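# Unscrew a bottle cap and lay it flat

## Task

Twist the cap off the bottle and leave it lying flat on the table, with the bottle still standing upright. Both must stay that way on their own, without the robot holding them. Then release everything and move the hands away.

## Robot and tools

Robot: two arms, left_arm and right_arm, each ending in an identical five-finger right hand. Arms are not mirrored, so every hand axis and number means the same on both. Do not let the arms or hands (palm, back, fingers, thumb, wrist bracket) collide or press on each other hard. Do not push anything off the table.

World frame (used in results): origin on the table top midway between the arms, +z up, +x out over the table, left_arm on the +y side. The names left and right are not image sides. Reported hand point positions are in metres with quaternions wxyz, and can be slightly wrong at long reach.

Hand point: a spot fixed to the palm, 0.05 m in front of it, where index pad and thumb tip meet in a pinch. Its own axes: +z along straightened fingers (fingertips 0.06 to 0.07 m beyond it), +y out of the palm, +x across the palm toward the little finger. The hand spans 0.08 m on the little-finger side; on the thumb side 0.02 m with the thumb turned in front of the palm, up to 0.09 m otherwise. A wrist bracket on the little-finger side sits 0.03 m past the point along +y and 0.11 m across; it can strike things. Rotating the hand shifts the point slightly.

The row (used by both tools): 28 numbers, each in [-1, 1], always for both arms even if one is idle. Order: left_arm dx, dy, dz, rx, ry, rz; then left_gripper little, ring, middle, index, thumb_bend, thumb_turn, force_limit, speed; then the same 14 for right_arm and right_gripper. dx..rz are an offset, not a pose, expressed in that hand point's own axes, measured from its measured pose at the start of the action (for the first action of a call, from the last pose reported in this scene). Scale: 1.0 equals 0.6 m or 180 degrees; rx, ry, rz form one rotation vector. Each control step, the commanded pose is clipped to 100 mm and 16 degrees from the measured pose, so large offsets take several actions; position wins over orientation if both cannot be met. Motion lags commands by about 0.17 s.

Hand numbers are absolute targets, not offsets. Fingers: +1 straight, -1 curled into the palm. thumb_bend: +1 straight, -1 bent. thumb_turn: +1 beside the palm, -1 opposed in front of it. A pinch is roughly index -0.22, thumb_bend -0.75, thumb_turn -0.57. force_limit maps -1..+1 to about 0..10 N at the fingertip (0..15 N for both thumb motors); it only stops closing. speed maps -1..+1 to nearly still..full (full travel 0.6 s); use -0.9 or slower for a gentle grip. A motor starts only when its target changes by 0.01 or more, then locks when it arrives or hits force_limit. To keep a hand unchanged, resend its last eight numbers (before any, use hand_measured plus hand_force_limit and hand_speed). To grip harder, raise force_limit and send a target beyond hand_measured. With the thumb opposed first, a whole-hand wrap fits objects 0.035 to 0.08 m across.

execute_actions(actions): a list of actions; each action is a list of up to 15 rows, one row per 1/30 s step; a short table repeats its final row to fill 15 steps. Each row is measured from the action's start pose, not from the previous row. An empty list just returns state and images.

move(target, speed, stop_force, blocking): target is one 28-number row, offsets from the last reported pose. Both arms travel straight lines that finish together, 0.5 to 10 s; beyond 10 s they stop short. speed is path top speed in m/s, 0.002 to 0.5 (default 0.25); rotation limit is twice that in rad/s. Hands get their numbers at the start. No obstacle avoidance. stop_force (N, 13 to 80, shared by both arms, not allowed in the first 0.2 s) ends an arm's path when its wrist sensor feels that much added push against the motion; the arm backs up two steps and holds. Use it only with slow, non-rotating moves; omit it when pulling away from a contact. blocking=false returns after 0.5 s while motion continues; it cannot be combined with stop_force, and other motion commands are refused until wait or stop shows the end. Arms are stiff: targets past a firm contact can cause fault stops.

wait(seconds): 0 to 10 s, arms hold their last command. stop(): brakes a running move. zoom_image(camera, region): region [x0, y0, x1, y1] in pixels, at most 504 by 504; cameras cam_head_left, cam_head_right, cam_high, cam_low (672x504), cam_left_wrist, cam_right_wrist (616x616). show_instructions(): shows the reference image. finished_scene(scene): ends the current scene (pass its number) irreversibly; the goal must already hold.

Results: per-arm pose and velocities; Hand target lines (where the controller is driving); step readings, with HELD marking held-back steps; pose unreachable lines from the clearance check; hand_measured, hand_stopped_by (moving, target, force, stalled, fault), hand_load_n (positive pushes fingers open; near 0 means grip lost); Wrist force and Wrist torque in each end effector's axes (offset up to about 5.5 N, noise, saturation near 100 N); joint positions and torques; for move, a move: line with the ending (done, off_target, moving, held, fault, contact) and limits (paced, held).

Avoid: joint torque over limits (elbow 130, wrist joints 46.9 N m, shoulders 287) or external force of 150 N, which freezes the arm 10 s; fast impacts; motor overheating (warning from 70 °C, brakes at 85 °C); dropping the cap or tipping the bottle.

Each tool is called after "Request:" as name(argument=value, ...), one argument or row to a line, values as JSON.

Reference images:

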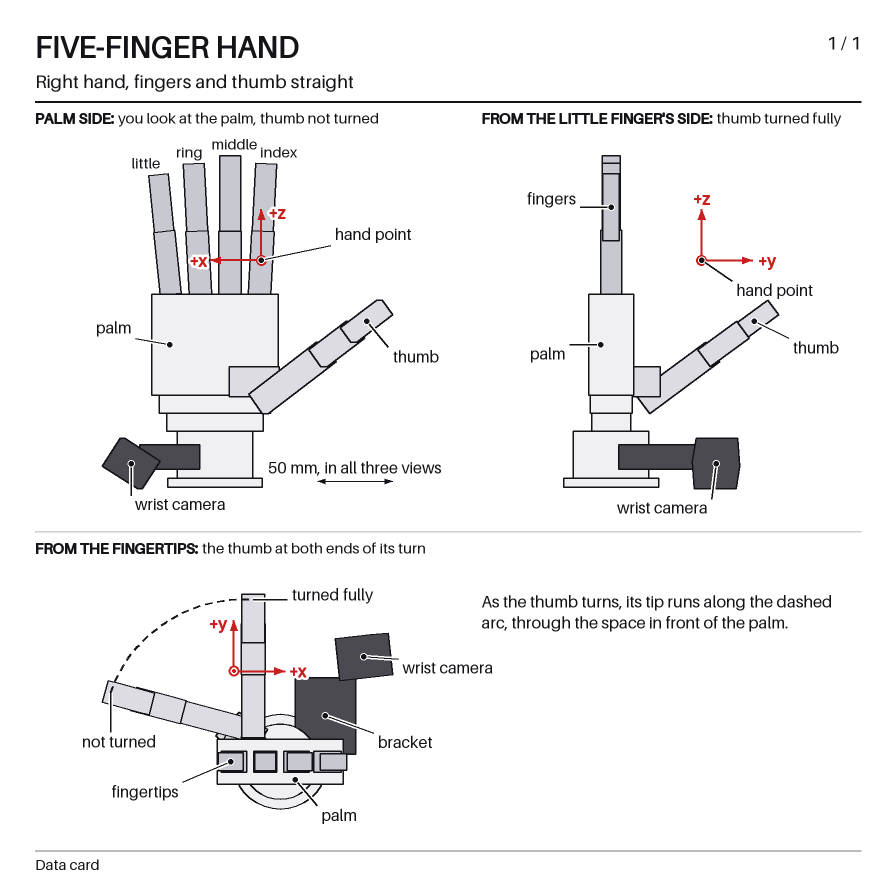

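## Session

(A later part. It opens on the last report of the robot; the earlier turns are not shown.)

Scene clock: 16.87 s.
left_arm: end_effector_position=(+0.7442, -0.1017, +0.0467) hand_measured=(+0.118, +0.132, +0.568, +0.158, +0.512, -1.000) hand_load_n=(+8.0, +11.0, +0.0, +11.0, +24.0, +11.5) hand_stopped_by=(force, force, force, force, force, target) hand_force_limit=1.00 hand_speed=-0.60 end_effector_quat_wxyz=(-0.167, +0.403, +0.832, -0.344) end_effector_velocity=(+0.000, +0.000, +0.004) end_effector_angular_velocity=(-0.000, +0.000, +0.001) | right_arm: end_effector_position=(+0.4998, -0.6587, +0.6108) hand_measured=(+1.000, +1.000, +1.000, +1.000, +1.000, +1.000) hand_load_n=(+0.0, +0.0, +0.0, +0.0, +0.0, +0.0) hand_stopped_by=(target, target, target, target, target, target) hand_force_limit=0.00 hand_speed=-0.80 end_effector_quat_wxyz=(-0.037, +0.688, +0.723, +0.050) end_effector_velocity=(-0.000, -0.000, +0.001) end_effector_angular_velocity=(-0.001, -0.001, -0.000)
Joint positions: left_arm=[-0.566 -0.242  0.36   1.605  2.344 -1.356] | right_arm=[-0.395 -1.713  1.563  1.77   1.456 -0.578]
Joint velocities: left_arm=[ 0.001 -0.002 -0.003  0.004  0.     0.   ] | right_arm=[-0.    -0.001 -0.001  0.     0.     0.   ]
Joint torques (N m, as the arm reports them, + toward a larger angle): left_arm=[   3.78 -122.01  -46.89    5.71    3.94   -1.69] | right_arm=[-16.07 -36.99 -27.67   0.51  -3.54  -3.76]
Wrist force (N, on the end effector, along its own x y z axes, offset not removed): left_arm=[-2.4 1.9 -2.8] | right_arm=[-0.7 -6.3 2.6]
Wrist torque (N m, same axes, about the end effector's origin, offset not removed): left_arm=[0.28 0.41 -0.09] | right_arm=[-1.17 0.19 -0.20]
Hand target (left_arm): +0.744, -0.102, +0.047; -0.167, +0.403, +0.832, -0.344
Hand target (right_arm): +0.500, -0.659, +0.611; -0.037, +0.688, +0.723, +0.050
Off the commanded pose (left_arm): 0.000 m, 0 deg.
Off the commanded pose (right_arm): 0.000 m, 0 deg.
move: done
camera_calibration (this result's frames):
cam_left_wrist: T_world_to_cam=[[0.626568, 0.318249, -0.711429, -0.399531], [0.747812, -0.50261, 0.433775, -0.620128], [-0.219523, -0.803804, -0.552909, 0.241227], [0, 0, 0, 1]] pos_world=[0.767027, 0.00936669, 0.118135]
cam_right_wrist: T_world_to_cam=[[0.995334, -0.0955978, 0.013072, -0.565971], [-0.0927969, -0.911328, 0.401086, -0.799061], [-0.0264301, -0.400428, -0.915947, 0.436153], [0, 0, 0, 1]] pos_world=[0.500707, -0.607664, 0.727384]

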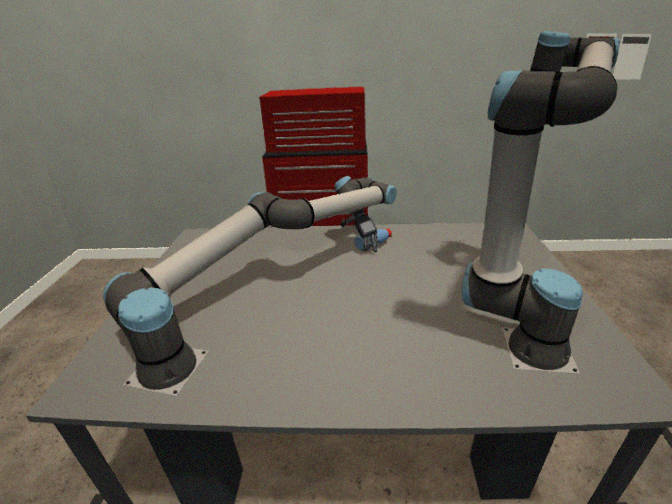

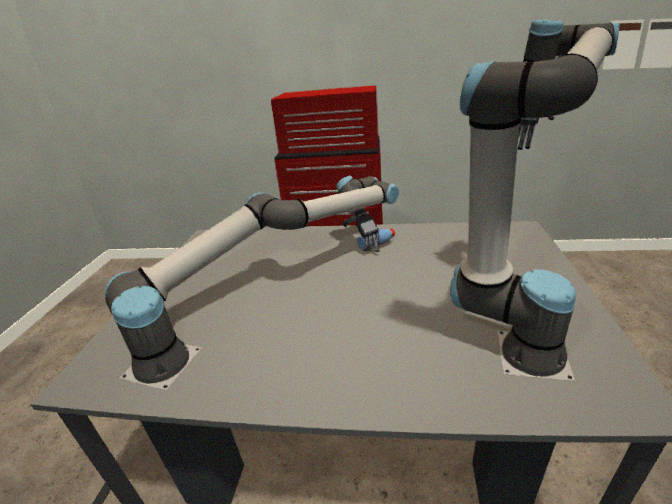

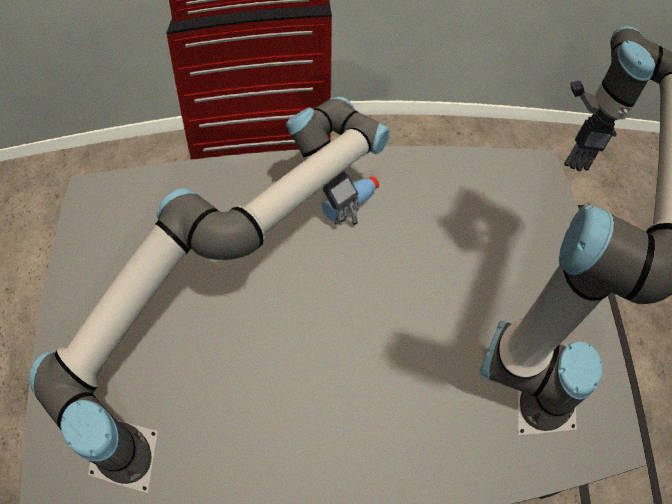

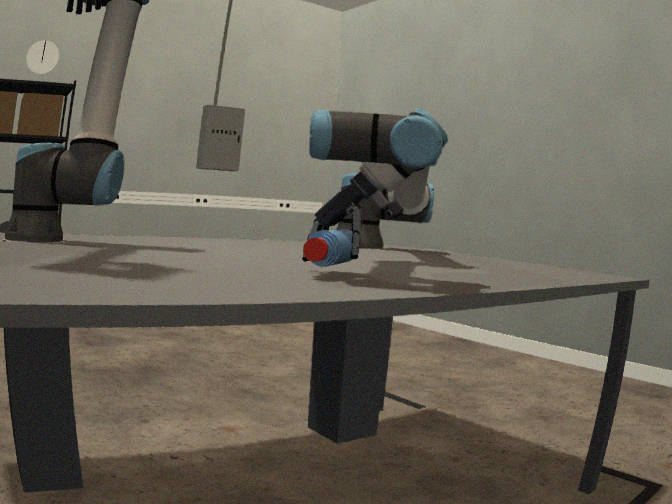

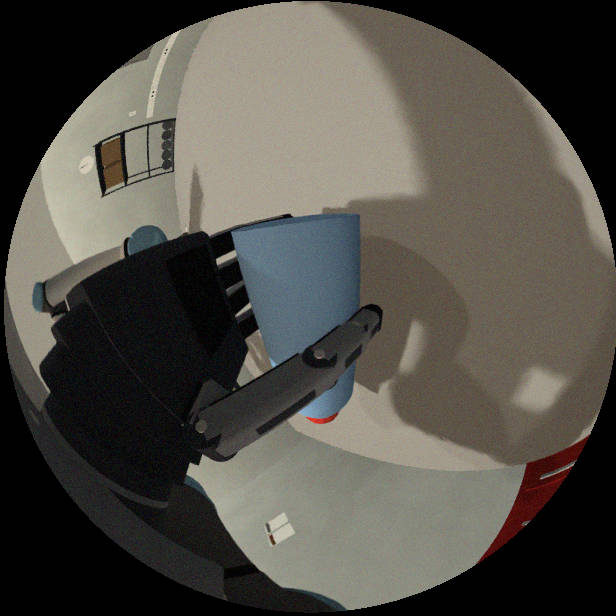

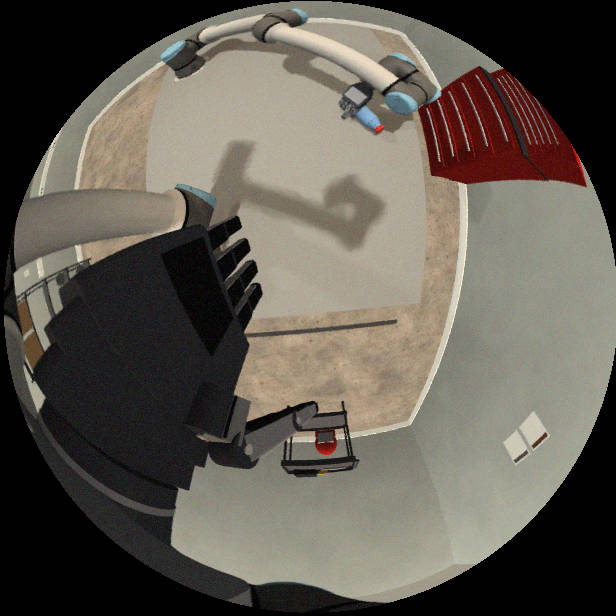

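Request:
move(
  target=[0.557,-0.424,-0.165,0,0,0,-0.95,-0.95,-1,-0.95,-0.95,-1,1,-0.6, 0,0,0,0,0,0,1,1,1,1,1,1,0,-0.8],
  speed=0.2,
)

Request:
move(
  target=[0,0,0,0,-0.354,0.354,-0.95,-0.95,-1,-0.95,-0.95,-1,1,-0.6, 0,0,0,0,0,0,1,1,1,1,1,1,0,-0.8],
  speed=0.25,
)

Scene clock: 19.97 s.
left_arm: end_effector_position=(+0.4509, +0.0927, +0.2961) hand_measured=(+0.118, +0.132, +0.138, +0.158, +0.514, -1.000) hand_load_n=(+6.0, +8.5, +10.5, +7.5, +27.0, +10.5) hand_stopped_by=(force, force, force, force, force, target) hand_force_limit=1.00 hand_speed=-0.60 end_effector_quat_wxyz=(-0.167, +0.403, +0.832, -0.344) end_effector_velocity=(-0.002, +0.001, +0.003) end_effector_angular_velocity=(-0.001, -0.001, +0.001) | right_arm: end_effector_position=(+0.4998, -0.6587, +0.6108) hand_measured=(+1.000, +1.000, +1.000, +1.000, +1.000, +1.000) hand_load_n=(+0.0, +0.0, +0.0, +0.0, +0.0, +0.0) hand_stopped_by=(target, target, target, target, target, target) hand_force_limit=0.00 hand_speed=-0.80 end_effector_quat_wxyz=(-0.037, +0.688, +0.723, +0.050) end_effector_velocity=(+0.000, -0.000, +0.000) end_effector_angular_velocity=(-0.001, -0.001, +0.000)
Joint positions: left_arm=[-0.649 -1.109  1.486  1.265  2.353 -1.471] | right_arm=[-0.395 -1.713  1.563  1.77   1.456 -0.578]
Joint velocities: left_arm=[-0.    -0.006  0.003  0.001 -0.    -0.001] | right_arm=[ 0.     0.    -0.001 -0.001  0.     0.   ]
Joint torques (N m, as the arm reports them, + toward a larger angle): left_arm=[-10.47 -76.17 -27.69   1.97   3.07  -2.34] | right_arm=[-15.31 -37.5  -26.66   0.47  -3.3   -4.17]
Wrist force (N, on the end effector, along its own x y z axes, offset not removed): left_arm=[0.2 0.5 -3.0] | right_arm=[-1.5 2.3 -3.4]
Wrist torque (N m, same axes, about the end effector's origin, offset not removed): left_arm=[0.08 0.10 0.02] | right_arm=[0.34 0.44 0.11]
Hand target (left_arm): +0.451, +0.093, +0.296; -0.167, +0.403, +0.832, -0.344
Hand target (right_arm): +0.500, -0.659, +0.611; -0.037, +0.688, +0.723, +0.050
Off the commanded pose (left_arm): 0.001 m, 0 deg.
Off the commanded pose (right_arm): 0.000 m, 0 deg.
move: done
camera_calibration (this result's frames):
cam_left_wrist: T_world_to_cam=[[0.626539, 0.318233, -0.711461, -0.100136], [0.747835, -0.502581, 0.433769, -0.411276], [-0.219527, -0.803828, -0.552872, 0.470966], [0, 0, 0, 1]] pos_world=[0.473695, 0.203744, 0.36754]
cam_right_wrist: T_world_to_cam=[[0.995334, -0.0955977, 0.0130722, -0.565971], [-0.0927969, -0.911328, 0.401086, -0.799061], [-0.0264299, -0.400428, -0.915947, 0.436153], [0, 0, 0, 1]] pos_world=[0.500707, -0.607664, 0.727384]

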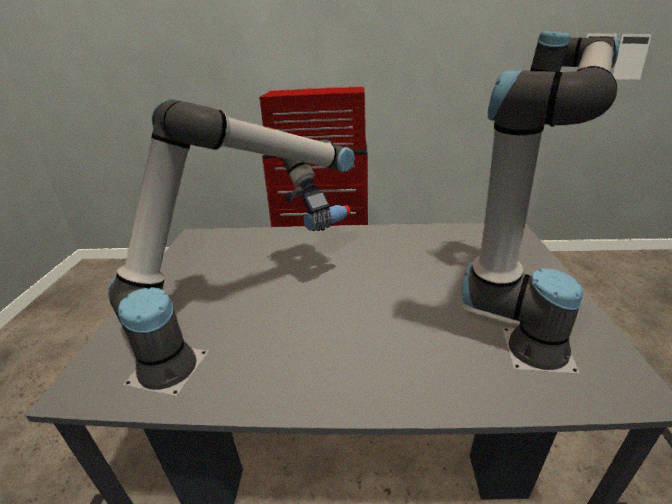

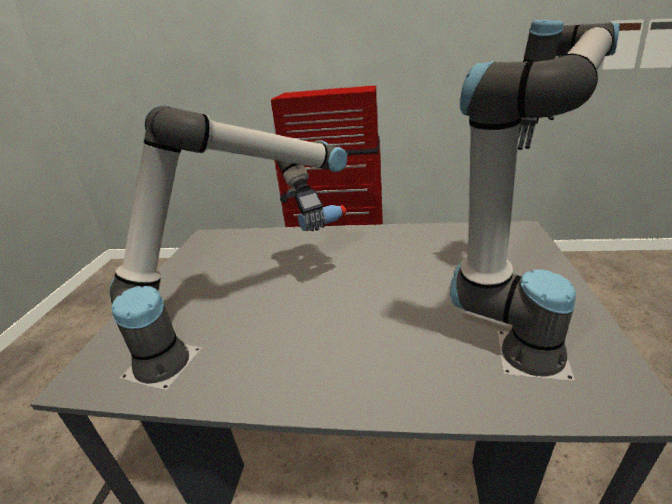

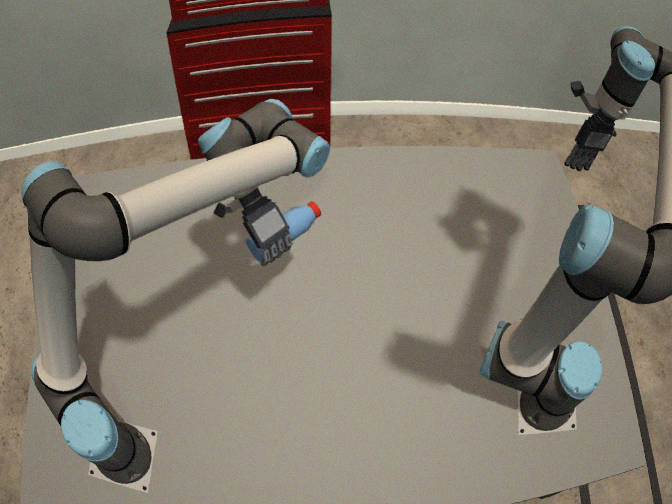

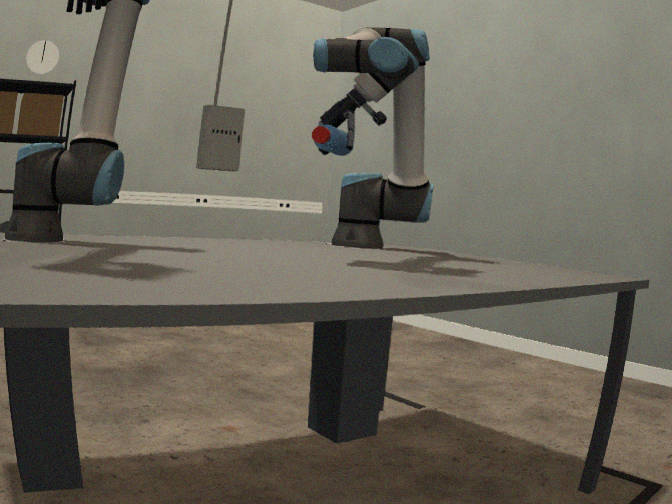

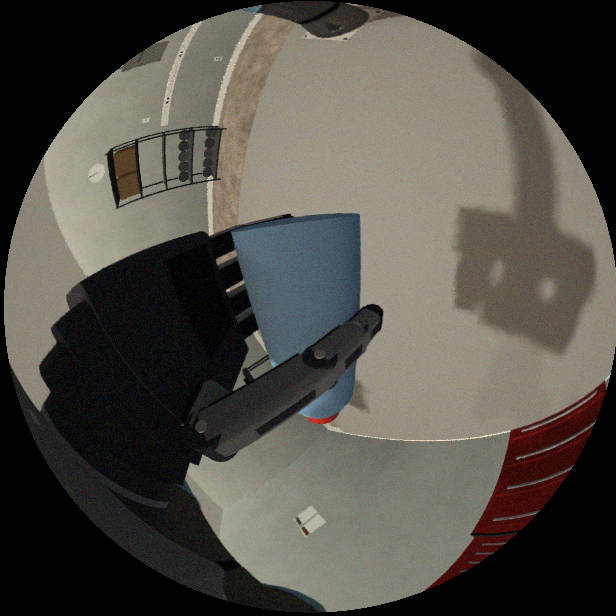

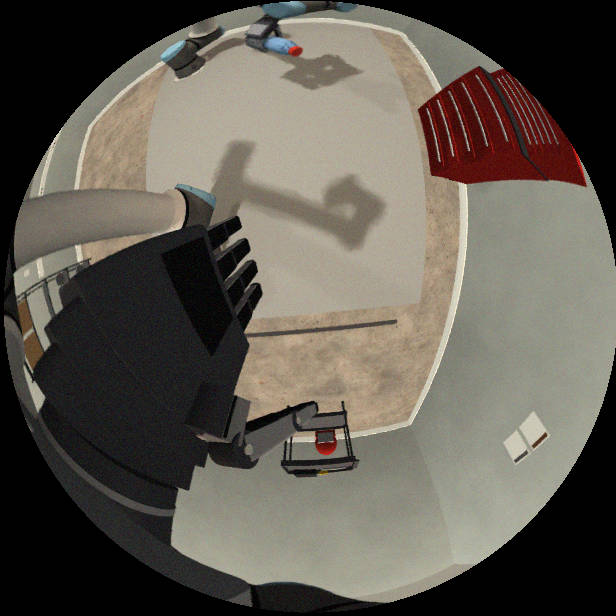

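Scene clock: 23.70 s.
left_arm: end_effector_position=(+0.4509, +0.0927, +0.2961) hand_measured=(+0.118, +0.132, +0.138, +0.158, +0.514, -1.000) hand_load_n=(+6.0, +8.5, +10.5, +7.5, +27.0, +10.5) hand_stopped_by=(force, force, force, force, force, target) hand_force_limit=1.00 hand_speed=-0.60 end_effector_quat_wxyz=(+0.470, +0.528, +0.470, -0.528) end_effector_velocity=(+0.000, -0.001, -0.001) end_effector_angular_velocity=(-0.015, -0.005, +0.001) | right_arm: end_effector_position=(+0.4998, -0.6587, +0.6108) hand_measured=(+1.000, +1.000, +1.000, +1.000, +1.000, +1.000) hand_load_n=(+0.0, +0.0, +0.0, +0.0, +0.0, +0.0) hand_stopped_by=(target, target, target, target, target, target) hand_force_limit=0.00 hand_speed=-0.80 end_effector_quat_wxyz=(-0.037, +0.688, +0.723, +0.050) end_effector_velocity=(-0.000, +0.000, +0.001) end_effector_angular_velocity=(-0.001, -0.002, -0.000)
Joint positions: left_arm=[-0.619 -1.433  2.214 -0.78   2.457 -1.571] | right_arm=[-0.395 -1.713  1.563  1.77   1.456 -0.578]
Joint velocities: left_arm=[-0.002  0.005  0.008 -0.036 -0.003 -0.012] | right_arm=[-0.    -0.001 -0.002  0.001 -0.    -0.   ]
Joint torques (N m, as the arm reports them, + toward a larger angle): left_arm=[-10.04 -34.78 -23.    -3.16  -3.04  -2.06] | right_arm=[-17.56 -37.06 -26.59   0.95  -3.28  -3.8 ]
Wrist force (N, on the end effector, along its own x y z axes, offset not removed): left_arm=[-0.3 -2.1 -3.5] | right_arm=[-1.6 0.2 0.5]
Wrist torque (N m, same axes, about the end effector's origin, offset not removed): left_arm=[-0.26 0.13 -0.19] | right_arm=[-0.28 0.52 -0.07]
Hand target (left_arm): +0.451, +0.093, +0.296; +0.470, +0.528, +0.470, -0.529
Hand target (right_arm): +0.500, -0.659, +0.611; -0.037, +0.688, +0.723, +0.050
Off the commanded pose (left_arm): 0.000 m, 0 deg.
Off the commanded pose (right_arm): 0.000 m, 0 deg.
move: done
camera_calibration (this result's frames):
cam_left_wrist: T_world_to_cam=[[0.981475, -0.13208, 0.138785, -0.470206], [-0.0525964, 0.510808, 0.858084, -0.269949], [-0.184228, -0.849488, 0.494399, 0.149156], [0, 0, 0, 1]] pos_world=[0.474776, 0.202494, 0.223154]
cam_right_wrist: T_world_to_cam=[[0.995334, -0.0955977, 0.0130723, -0.565971], [-0.0927969, -0.911328, 0.401086, -0.799061], [-0.0264298, -0.400428, -0.915947, 0.436153], [0, 0, 0, 1]] pos_world=[0.500707, -0.607664, 0.727384]

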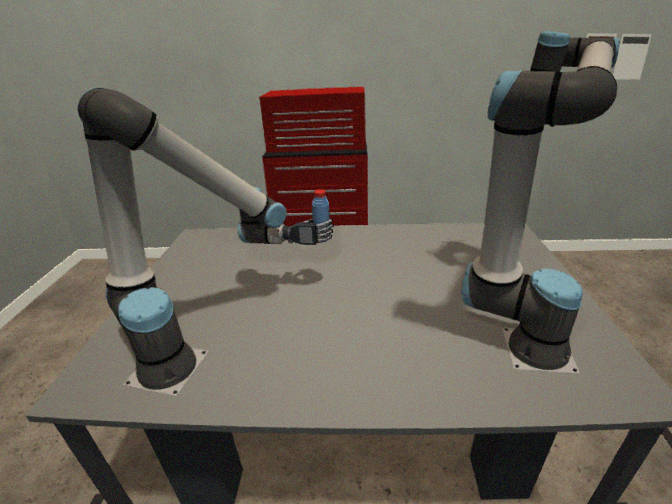

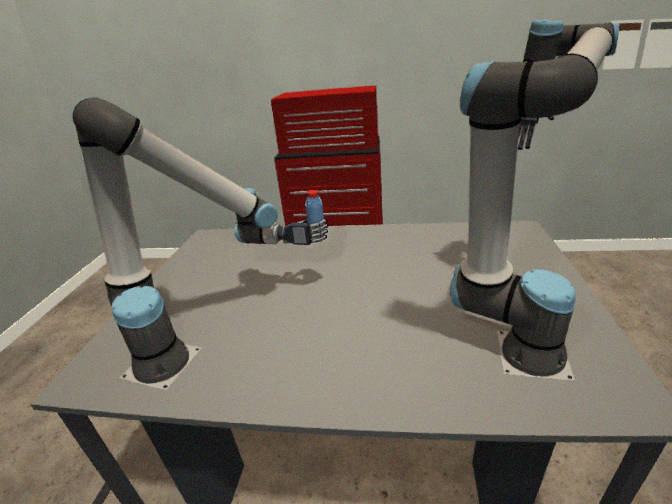

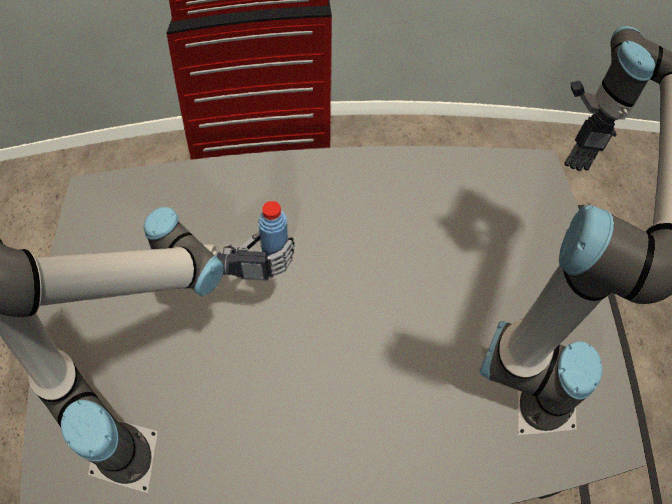

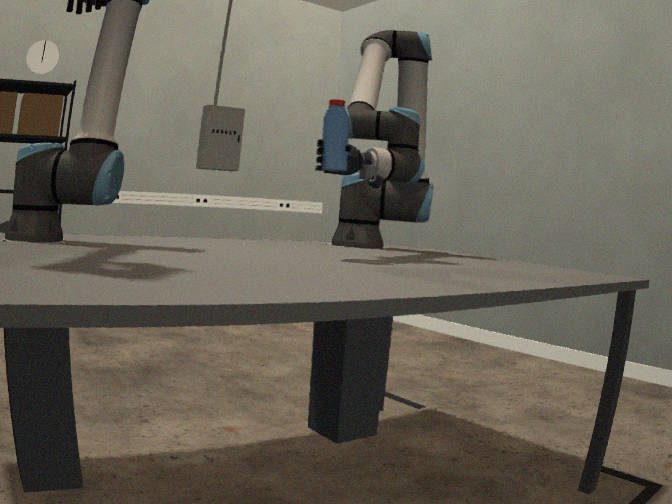

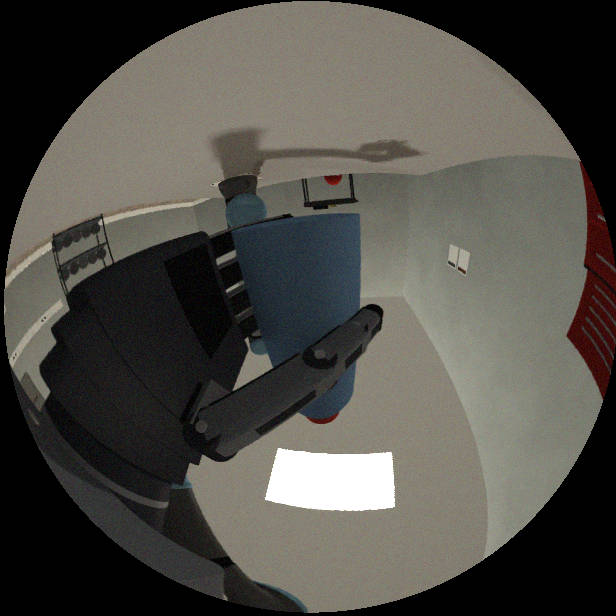

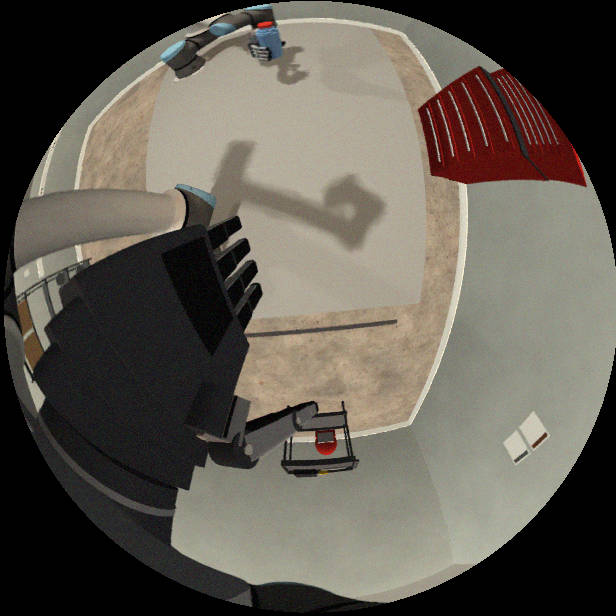

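Request:
move(
  target=[0,0,0,0,0,0,-0.95,-0.95,-1,-0.95,-0.95,-1,1,-0.6, 0.95,-0.075,0.217,0,0,0.833,1,1,1,1,1,-1,0,0],
  speed=0.4,
)

Request:
move(
  target=[0,0,0,0,0,0,-0.95,-0.95,-1,-0.95,-0.95,-1,1,-0.6, 0,0,0,0.5,0,0,1,1,1,1,1,-1,0,0],
  speed=0.4,
)

Scene clock: 28.20 s.
left_arm: end_effector_position=(+0.4509, +0.0927, +0.2961) hand_measured=(+0.118, +0.132, +0.138, +0.158, +0.514, -1.000) hand_load_n=(+6.0, +8.5, +10.5, +7.5, +27.0, +10.5) hand_stopped_by=(force, force, force, force, force, target) hand_force_limit=1.00 hand_speed=-0.60 end_effector_quat_wxyz=(+0.470, +0.528, +0.470, -0.528) end_effector_velocity=(-0.000, +0.000, +0.001) end_effector_angular_velocity=(-0.001, -0.001, -0.001) | right_arm: end_effector_position=(+0.4284, -0.0798, +0.5502) hand_measured=(+1.000, +1.000, +1.000, +1.000, +1.000, -1.000) hand_load_n=(+0.0, +0.0, +0.0, +0.0, +0.0, +0.0) hand_stopped_by=(target, target, target, target, target, target) hand_force_limit=0.00 hand_speed=0.00 end_effector_quat_wxyz=(-0.058, +0.877, -0.477, -0.023) end_effector_velocity=(+0.000, +0.003, -0.000) end_effector_angular_velocity=(-0.002, +0.001, -0.015)
Joint positions: left_arm=[-0.619 -1.433  2.214 -0.78   2.457 -1.571] | right_arm=[ 0.74  -1.189  1.052  1.624  1.478  3.178]
Joint velocities: left_arm=[-0.    -0.001  0.    -0.001  0.     0.   ] | right_arm=[ 0.003  0.004 -0.005  0.001  0.003  0.018]
Joint torques (N m, as the arm reports them, + toward a larger angle): left_arm=[ 11.69 -50.82 -41.11   0.37   2.69   1.79] | right_arm=[ 16.47 -55.42 -52.62   7.34   2.67   4.01]
Wrist force (N, on the end effector, along its own x y z axes, offset not removed): left_arm=[-1.7 0.2 -3.1] | right_arm=[-3.7 -3.5 -1.4]
Wrist torque (N m, same axes, about the end effector's origin, offset not removed): left_arm=[0.03 0.40 -0.10] | right_arm=[-0.62 0.65 -0.28]
Hand target (left_arm): +0.451, +0.093, +0.296; +0.470, +0.528, +0.470, -0.528
Hand target (right_arm): +0.428, -0.079, +0.550; -0.058, +0.876, -0.478, -0.023
Off the commanded pose (left_arm): 0.000 m, 0 deg.
Off the commanded pose (right_arm): 0.001 m, 0 deg.
move: done
camera_calibration (this result's frames):
cam_left_wrist: T_world_to_cam=[[0.981475, -0.132079, 0.138786, -0.470206], [-0.0525969, 0.510809, 0.858084, -0.269948], [-0.184228, -0.849488, 0.4944, 0.149156], [0, 0, 0, 1]] pos_world=[0.474776, 0.202494, 0.223153]
cam_right_wrist: T_world_to_cam=[[-0.907665, -0.416012, -0.0554865, 0.388589], [-0.36352, 0.7132, 0.599332, -0.117267], [-0.209756, 0.564163, -0.798575, 0.701499], [0, 0, 0, 1]] pos_world=[0.457224, -0.150467, 0.652043]

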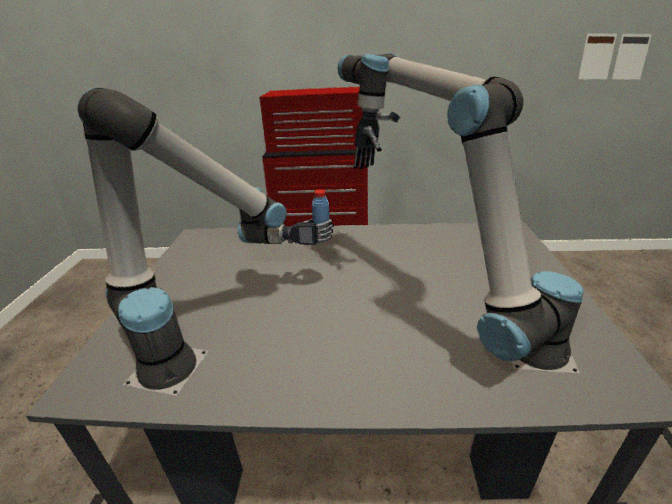

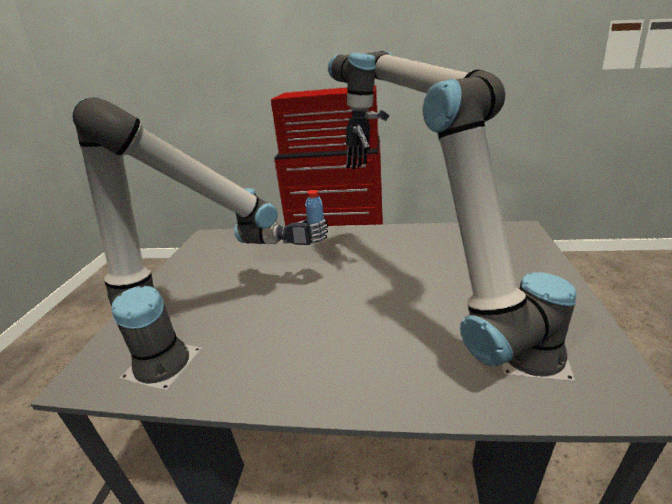

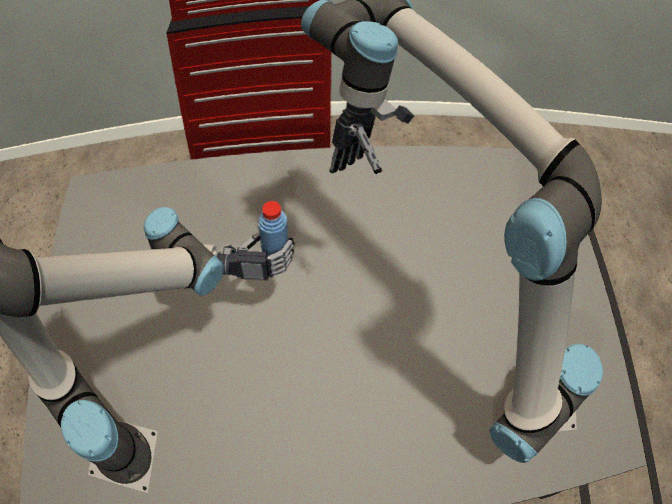

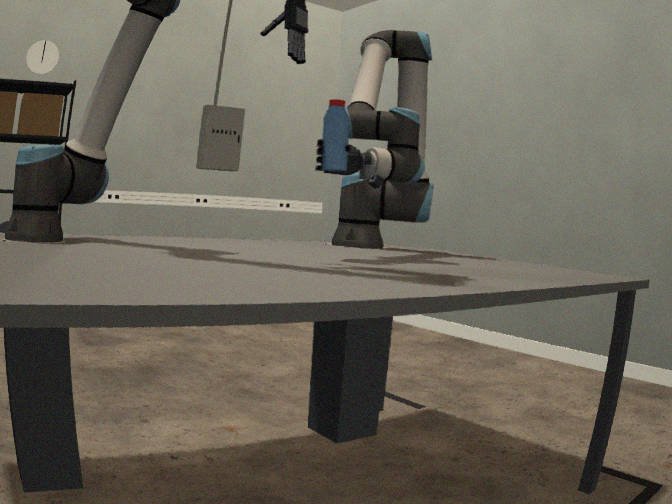

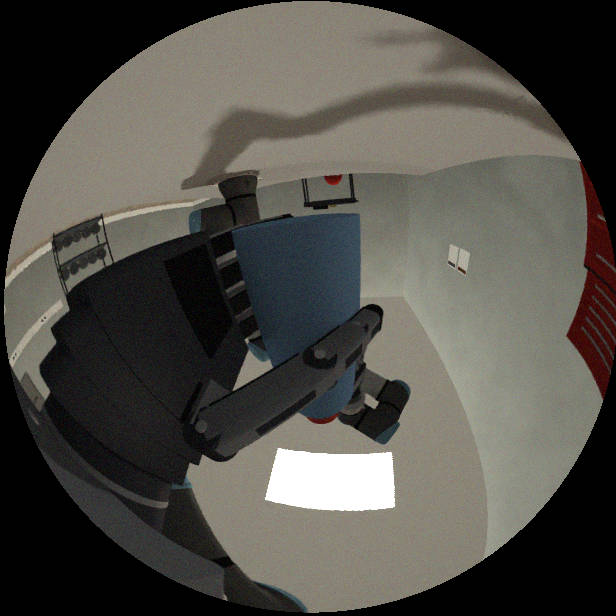

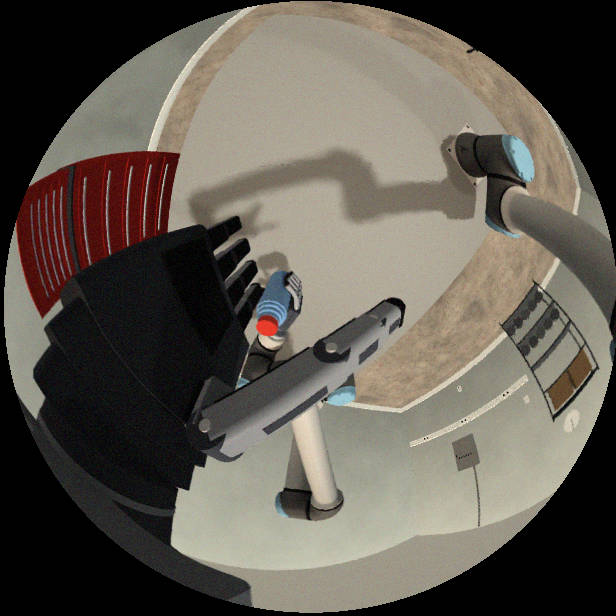

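Scene clock: 30.87 s.
left_arm: end_effector_position=(+0.4509, +0.0927, +0.2961) hand_measured=(+0.118, +0.132, +0.138, +0.158, +0.514, -1.000) hand_load_n=(+6.0, +8.5, +10.5, +7.5, +27.0, +10.5) hand_stopped_by=(force, force, force, force, force, target) hand_force_limit=1.00 hand_speed=-0.60 end_effector_quat_wxyz=(+0.470, +0.528, +0.470, -0.528) end_effector_velocity=(-0.000, +0.000, -0.000) end_effector_angular_velocity=(+0.001, +0.000, -0.000) | right_arm: end_effector_position=(+0.4284, -0.0797, +0.5502) hand_measured=(+1.000, +1.000, +1.000, +1.000, +1.000, -1.000) hand_load_n=(+0.0, +0.0, +0.0, +0.0, +0.0, +0.0) hand_stopped_by=(target, target, target, target, target, target) hand_force_limit=0.00 hand_speed=0.00 end_effector_quat_wxyz=(+0.661, -0.580, +0.353, -0.320) end_effector_velocity=(+0.000, +0.000, -0.000) end_effector_angular_velocity=(+0.008, -0.013, -0.002)
Joint positions: left_arm=[-0.619 -1.433  2.214 -0.78   2.457 -1.571] | right_arm=[ 0.822 -1.897  1.994 -0.175  1.688  3.228]
Joint velocities: left_arm=[-0.    -0.001  0.001  0.001 -0.     0.   ] | right_arm=[ 0.001 -0.003  0.01  -0.023  0.003 -0.002]
Joint torques (N m, as the arm reports them, + toward a larger angle): left_arm=[ 12.01 -50.3  -40.76   0.28   2.46   1.49] | right_arm=[ 18.68 -31.15 -35.18  -5.04   3.09  -3.82]
Wrist force (N, on the end effector, along its own x y z axes, offset not removed): left_arm=[0.0 0.9 -2.3] | right_arm=[-5.3 3.3 -3.6]
Wrist torque (N m, same axes, about the end effector's origin, offset not removed): left_arm=[0.02 0.10 -0.01] | right_arm=[0.40 1.11 -0.25]
Hand target (left_arm): +0.451, +0.093, +0.296; +0.470, +0.528, +0.470, -0.528
Hand target (right_arm): +0.429, -0.080, +0.550; +0.661, -0.579, +0.353, -0.321
Off the commanded pose (left_arm): 0.000 m, 0 deg.
Off the commanded pose (right_arm): 0.000 m, 0 deg.
move: done
camera_calibration (this result's frames):
cam_left_wrist: T_world_to_cam=[[0.981475, -0.132079, 0.138786, -0.470206], [-0.0525969, 0.510809, 0.858084, -0.269948], [-0.184228, -0.849488, 0.494399, 0.149156], [0, 0, 0, 1]] pos_world=[0.474776, 0.202494, 0.223154]
cam_right_wrist: T_world_to_cam=[[-0.072647, 0.234437, -0.969413, 0.58563], [-0.894123, 0.415338, 0.167448, 0.323909], [0.44189, 0.878939, 0.179443, -0.0907295], [0, 0, 0, 1]] pos_world=[0.372251, -0.192079, 0.52976]

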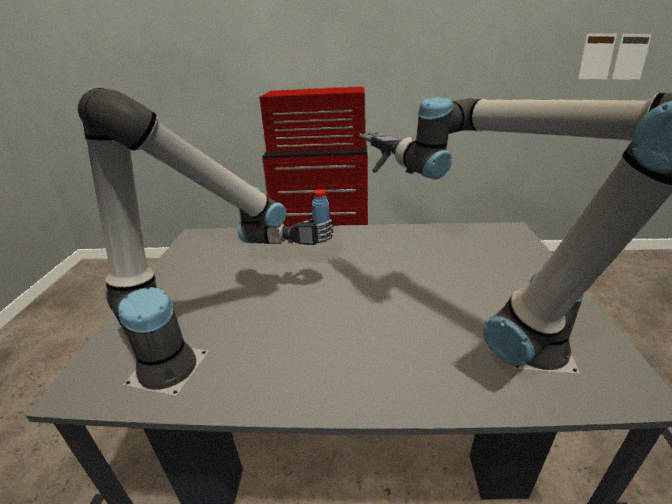

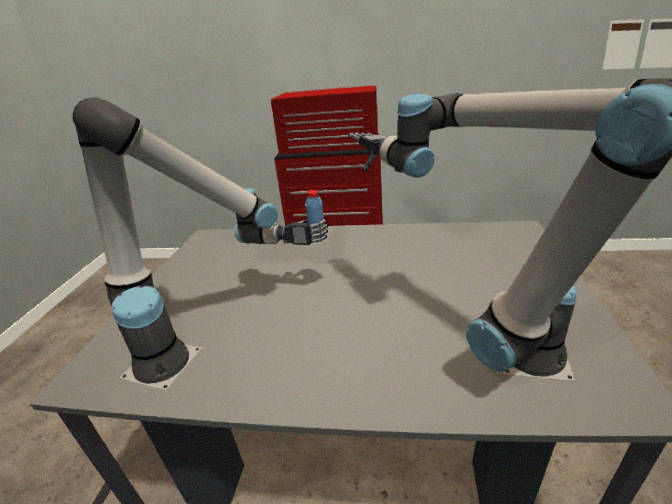

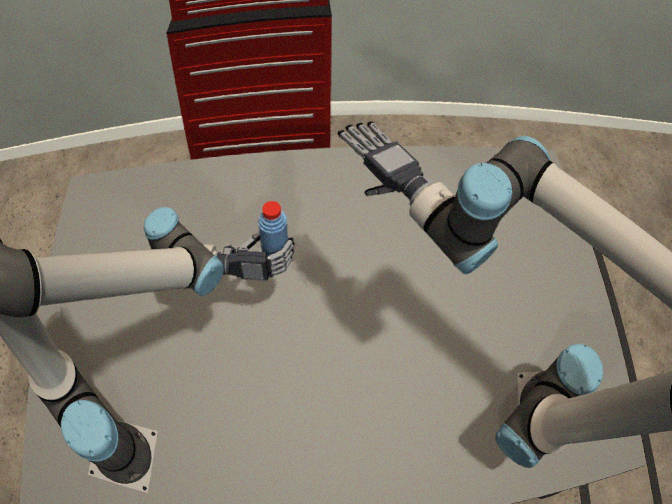

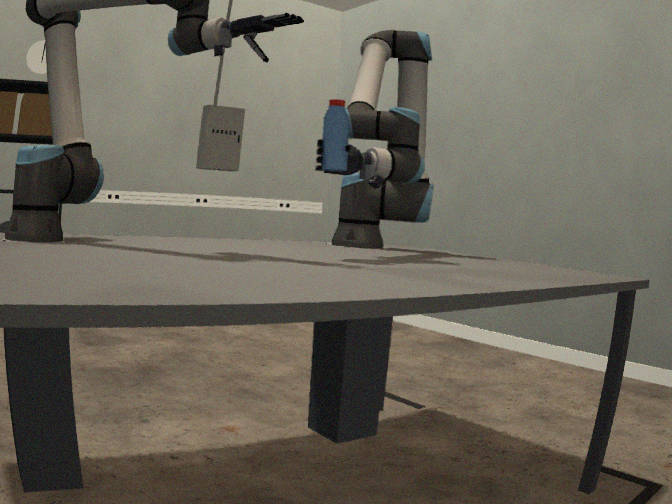

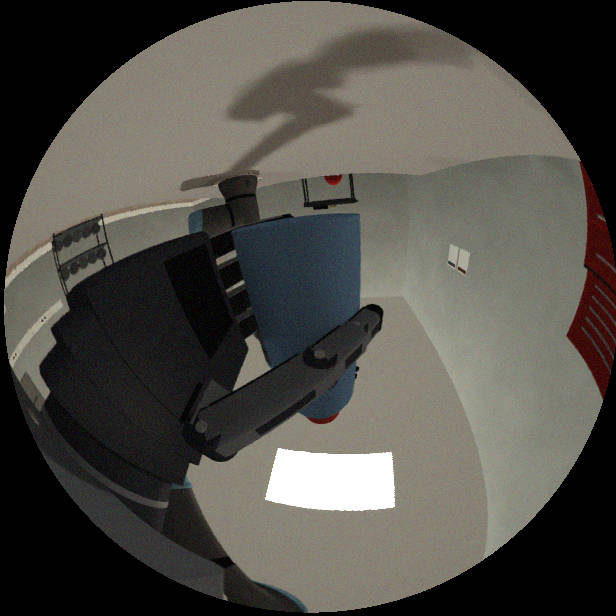

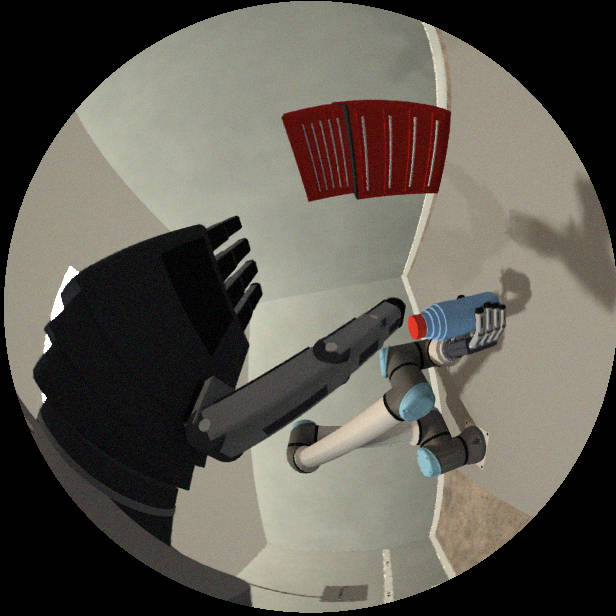

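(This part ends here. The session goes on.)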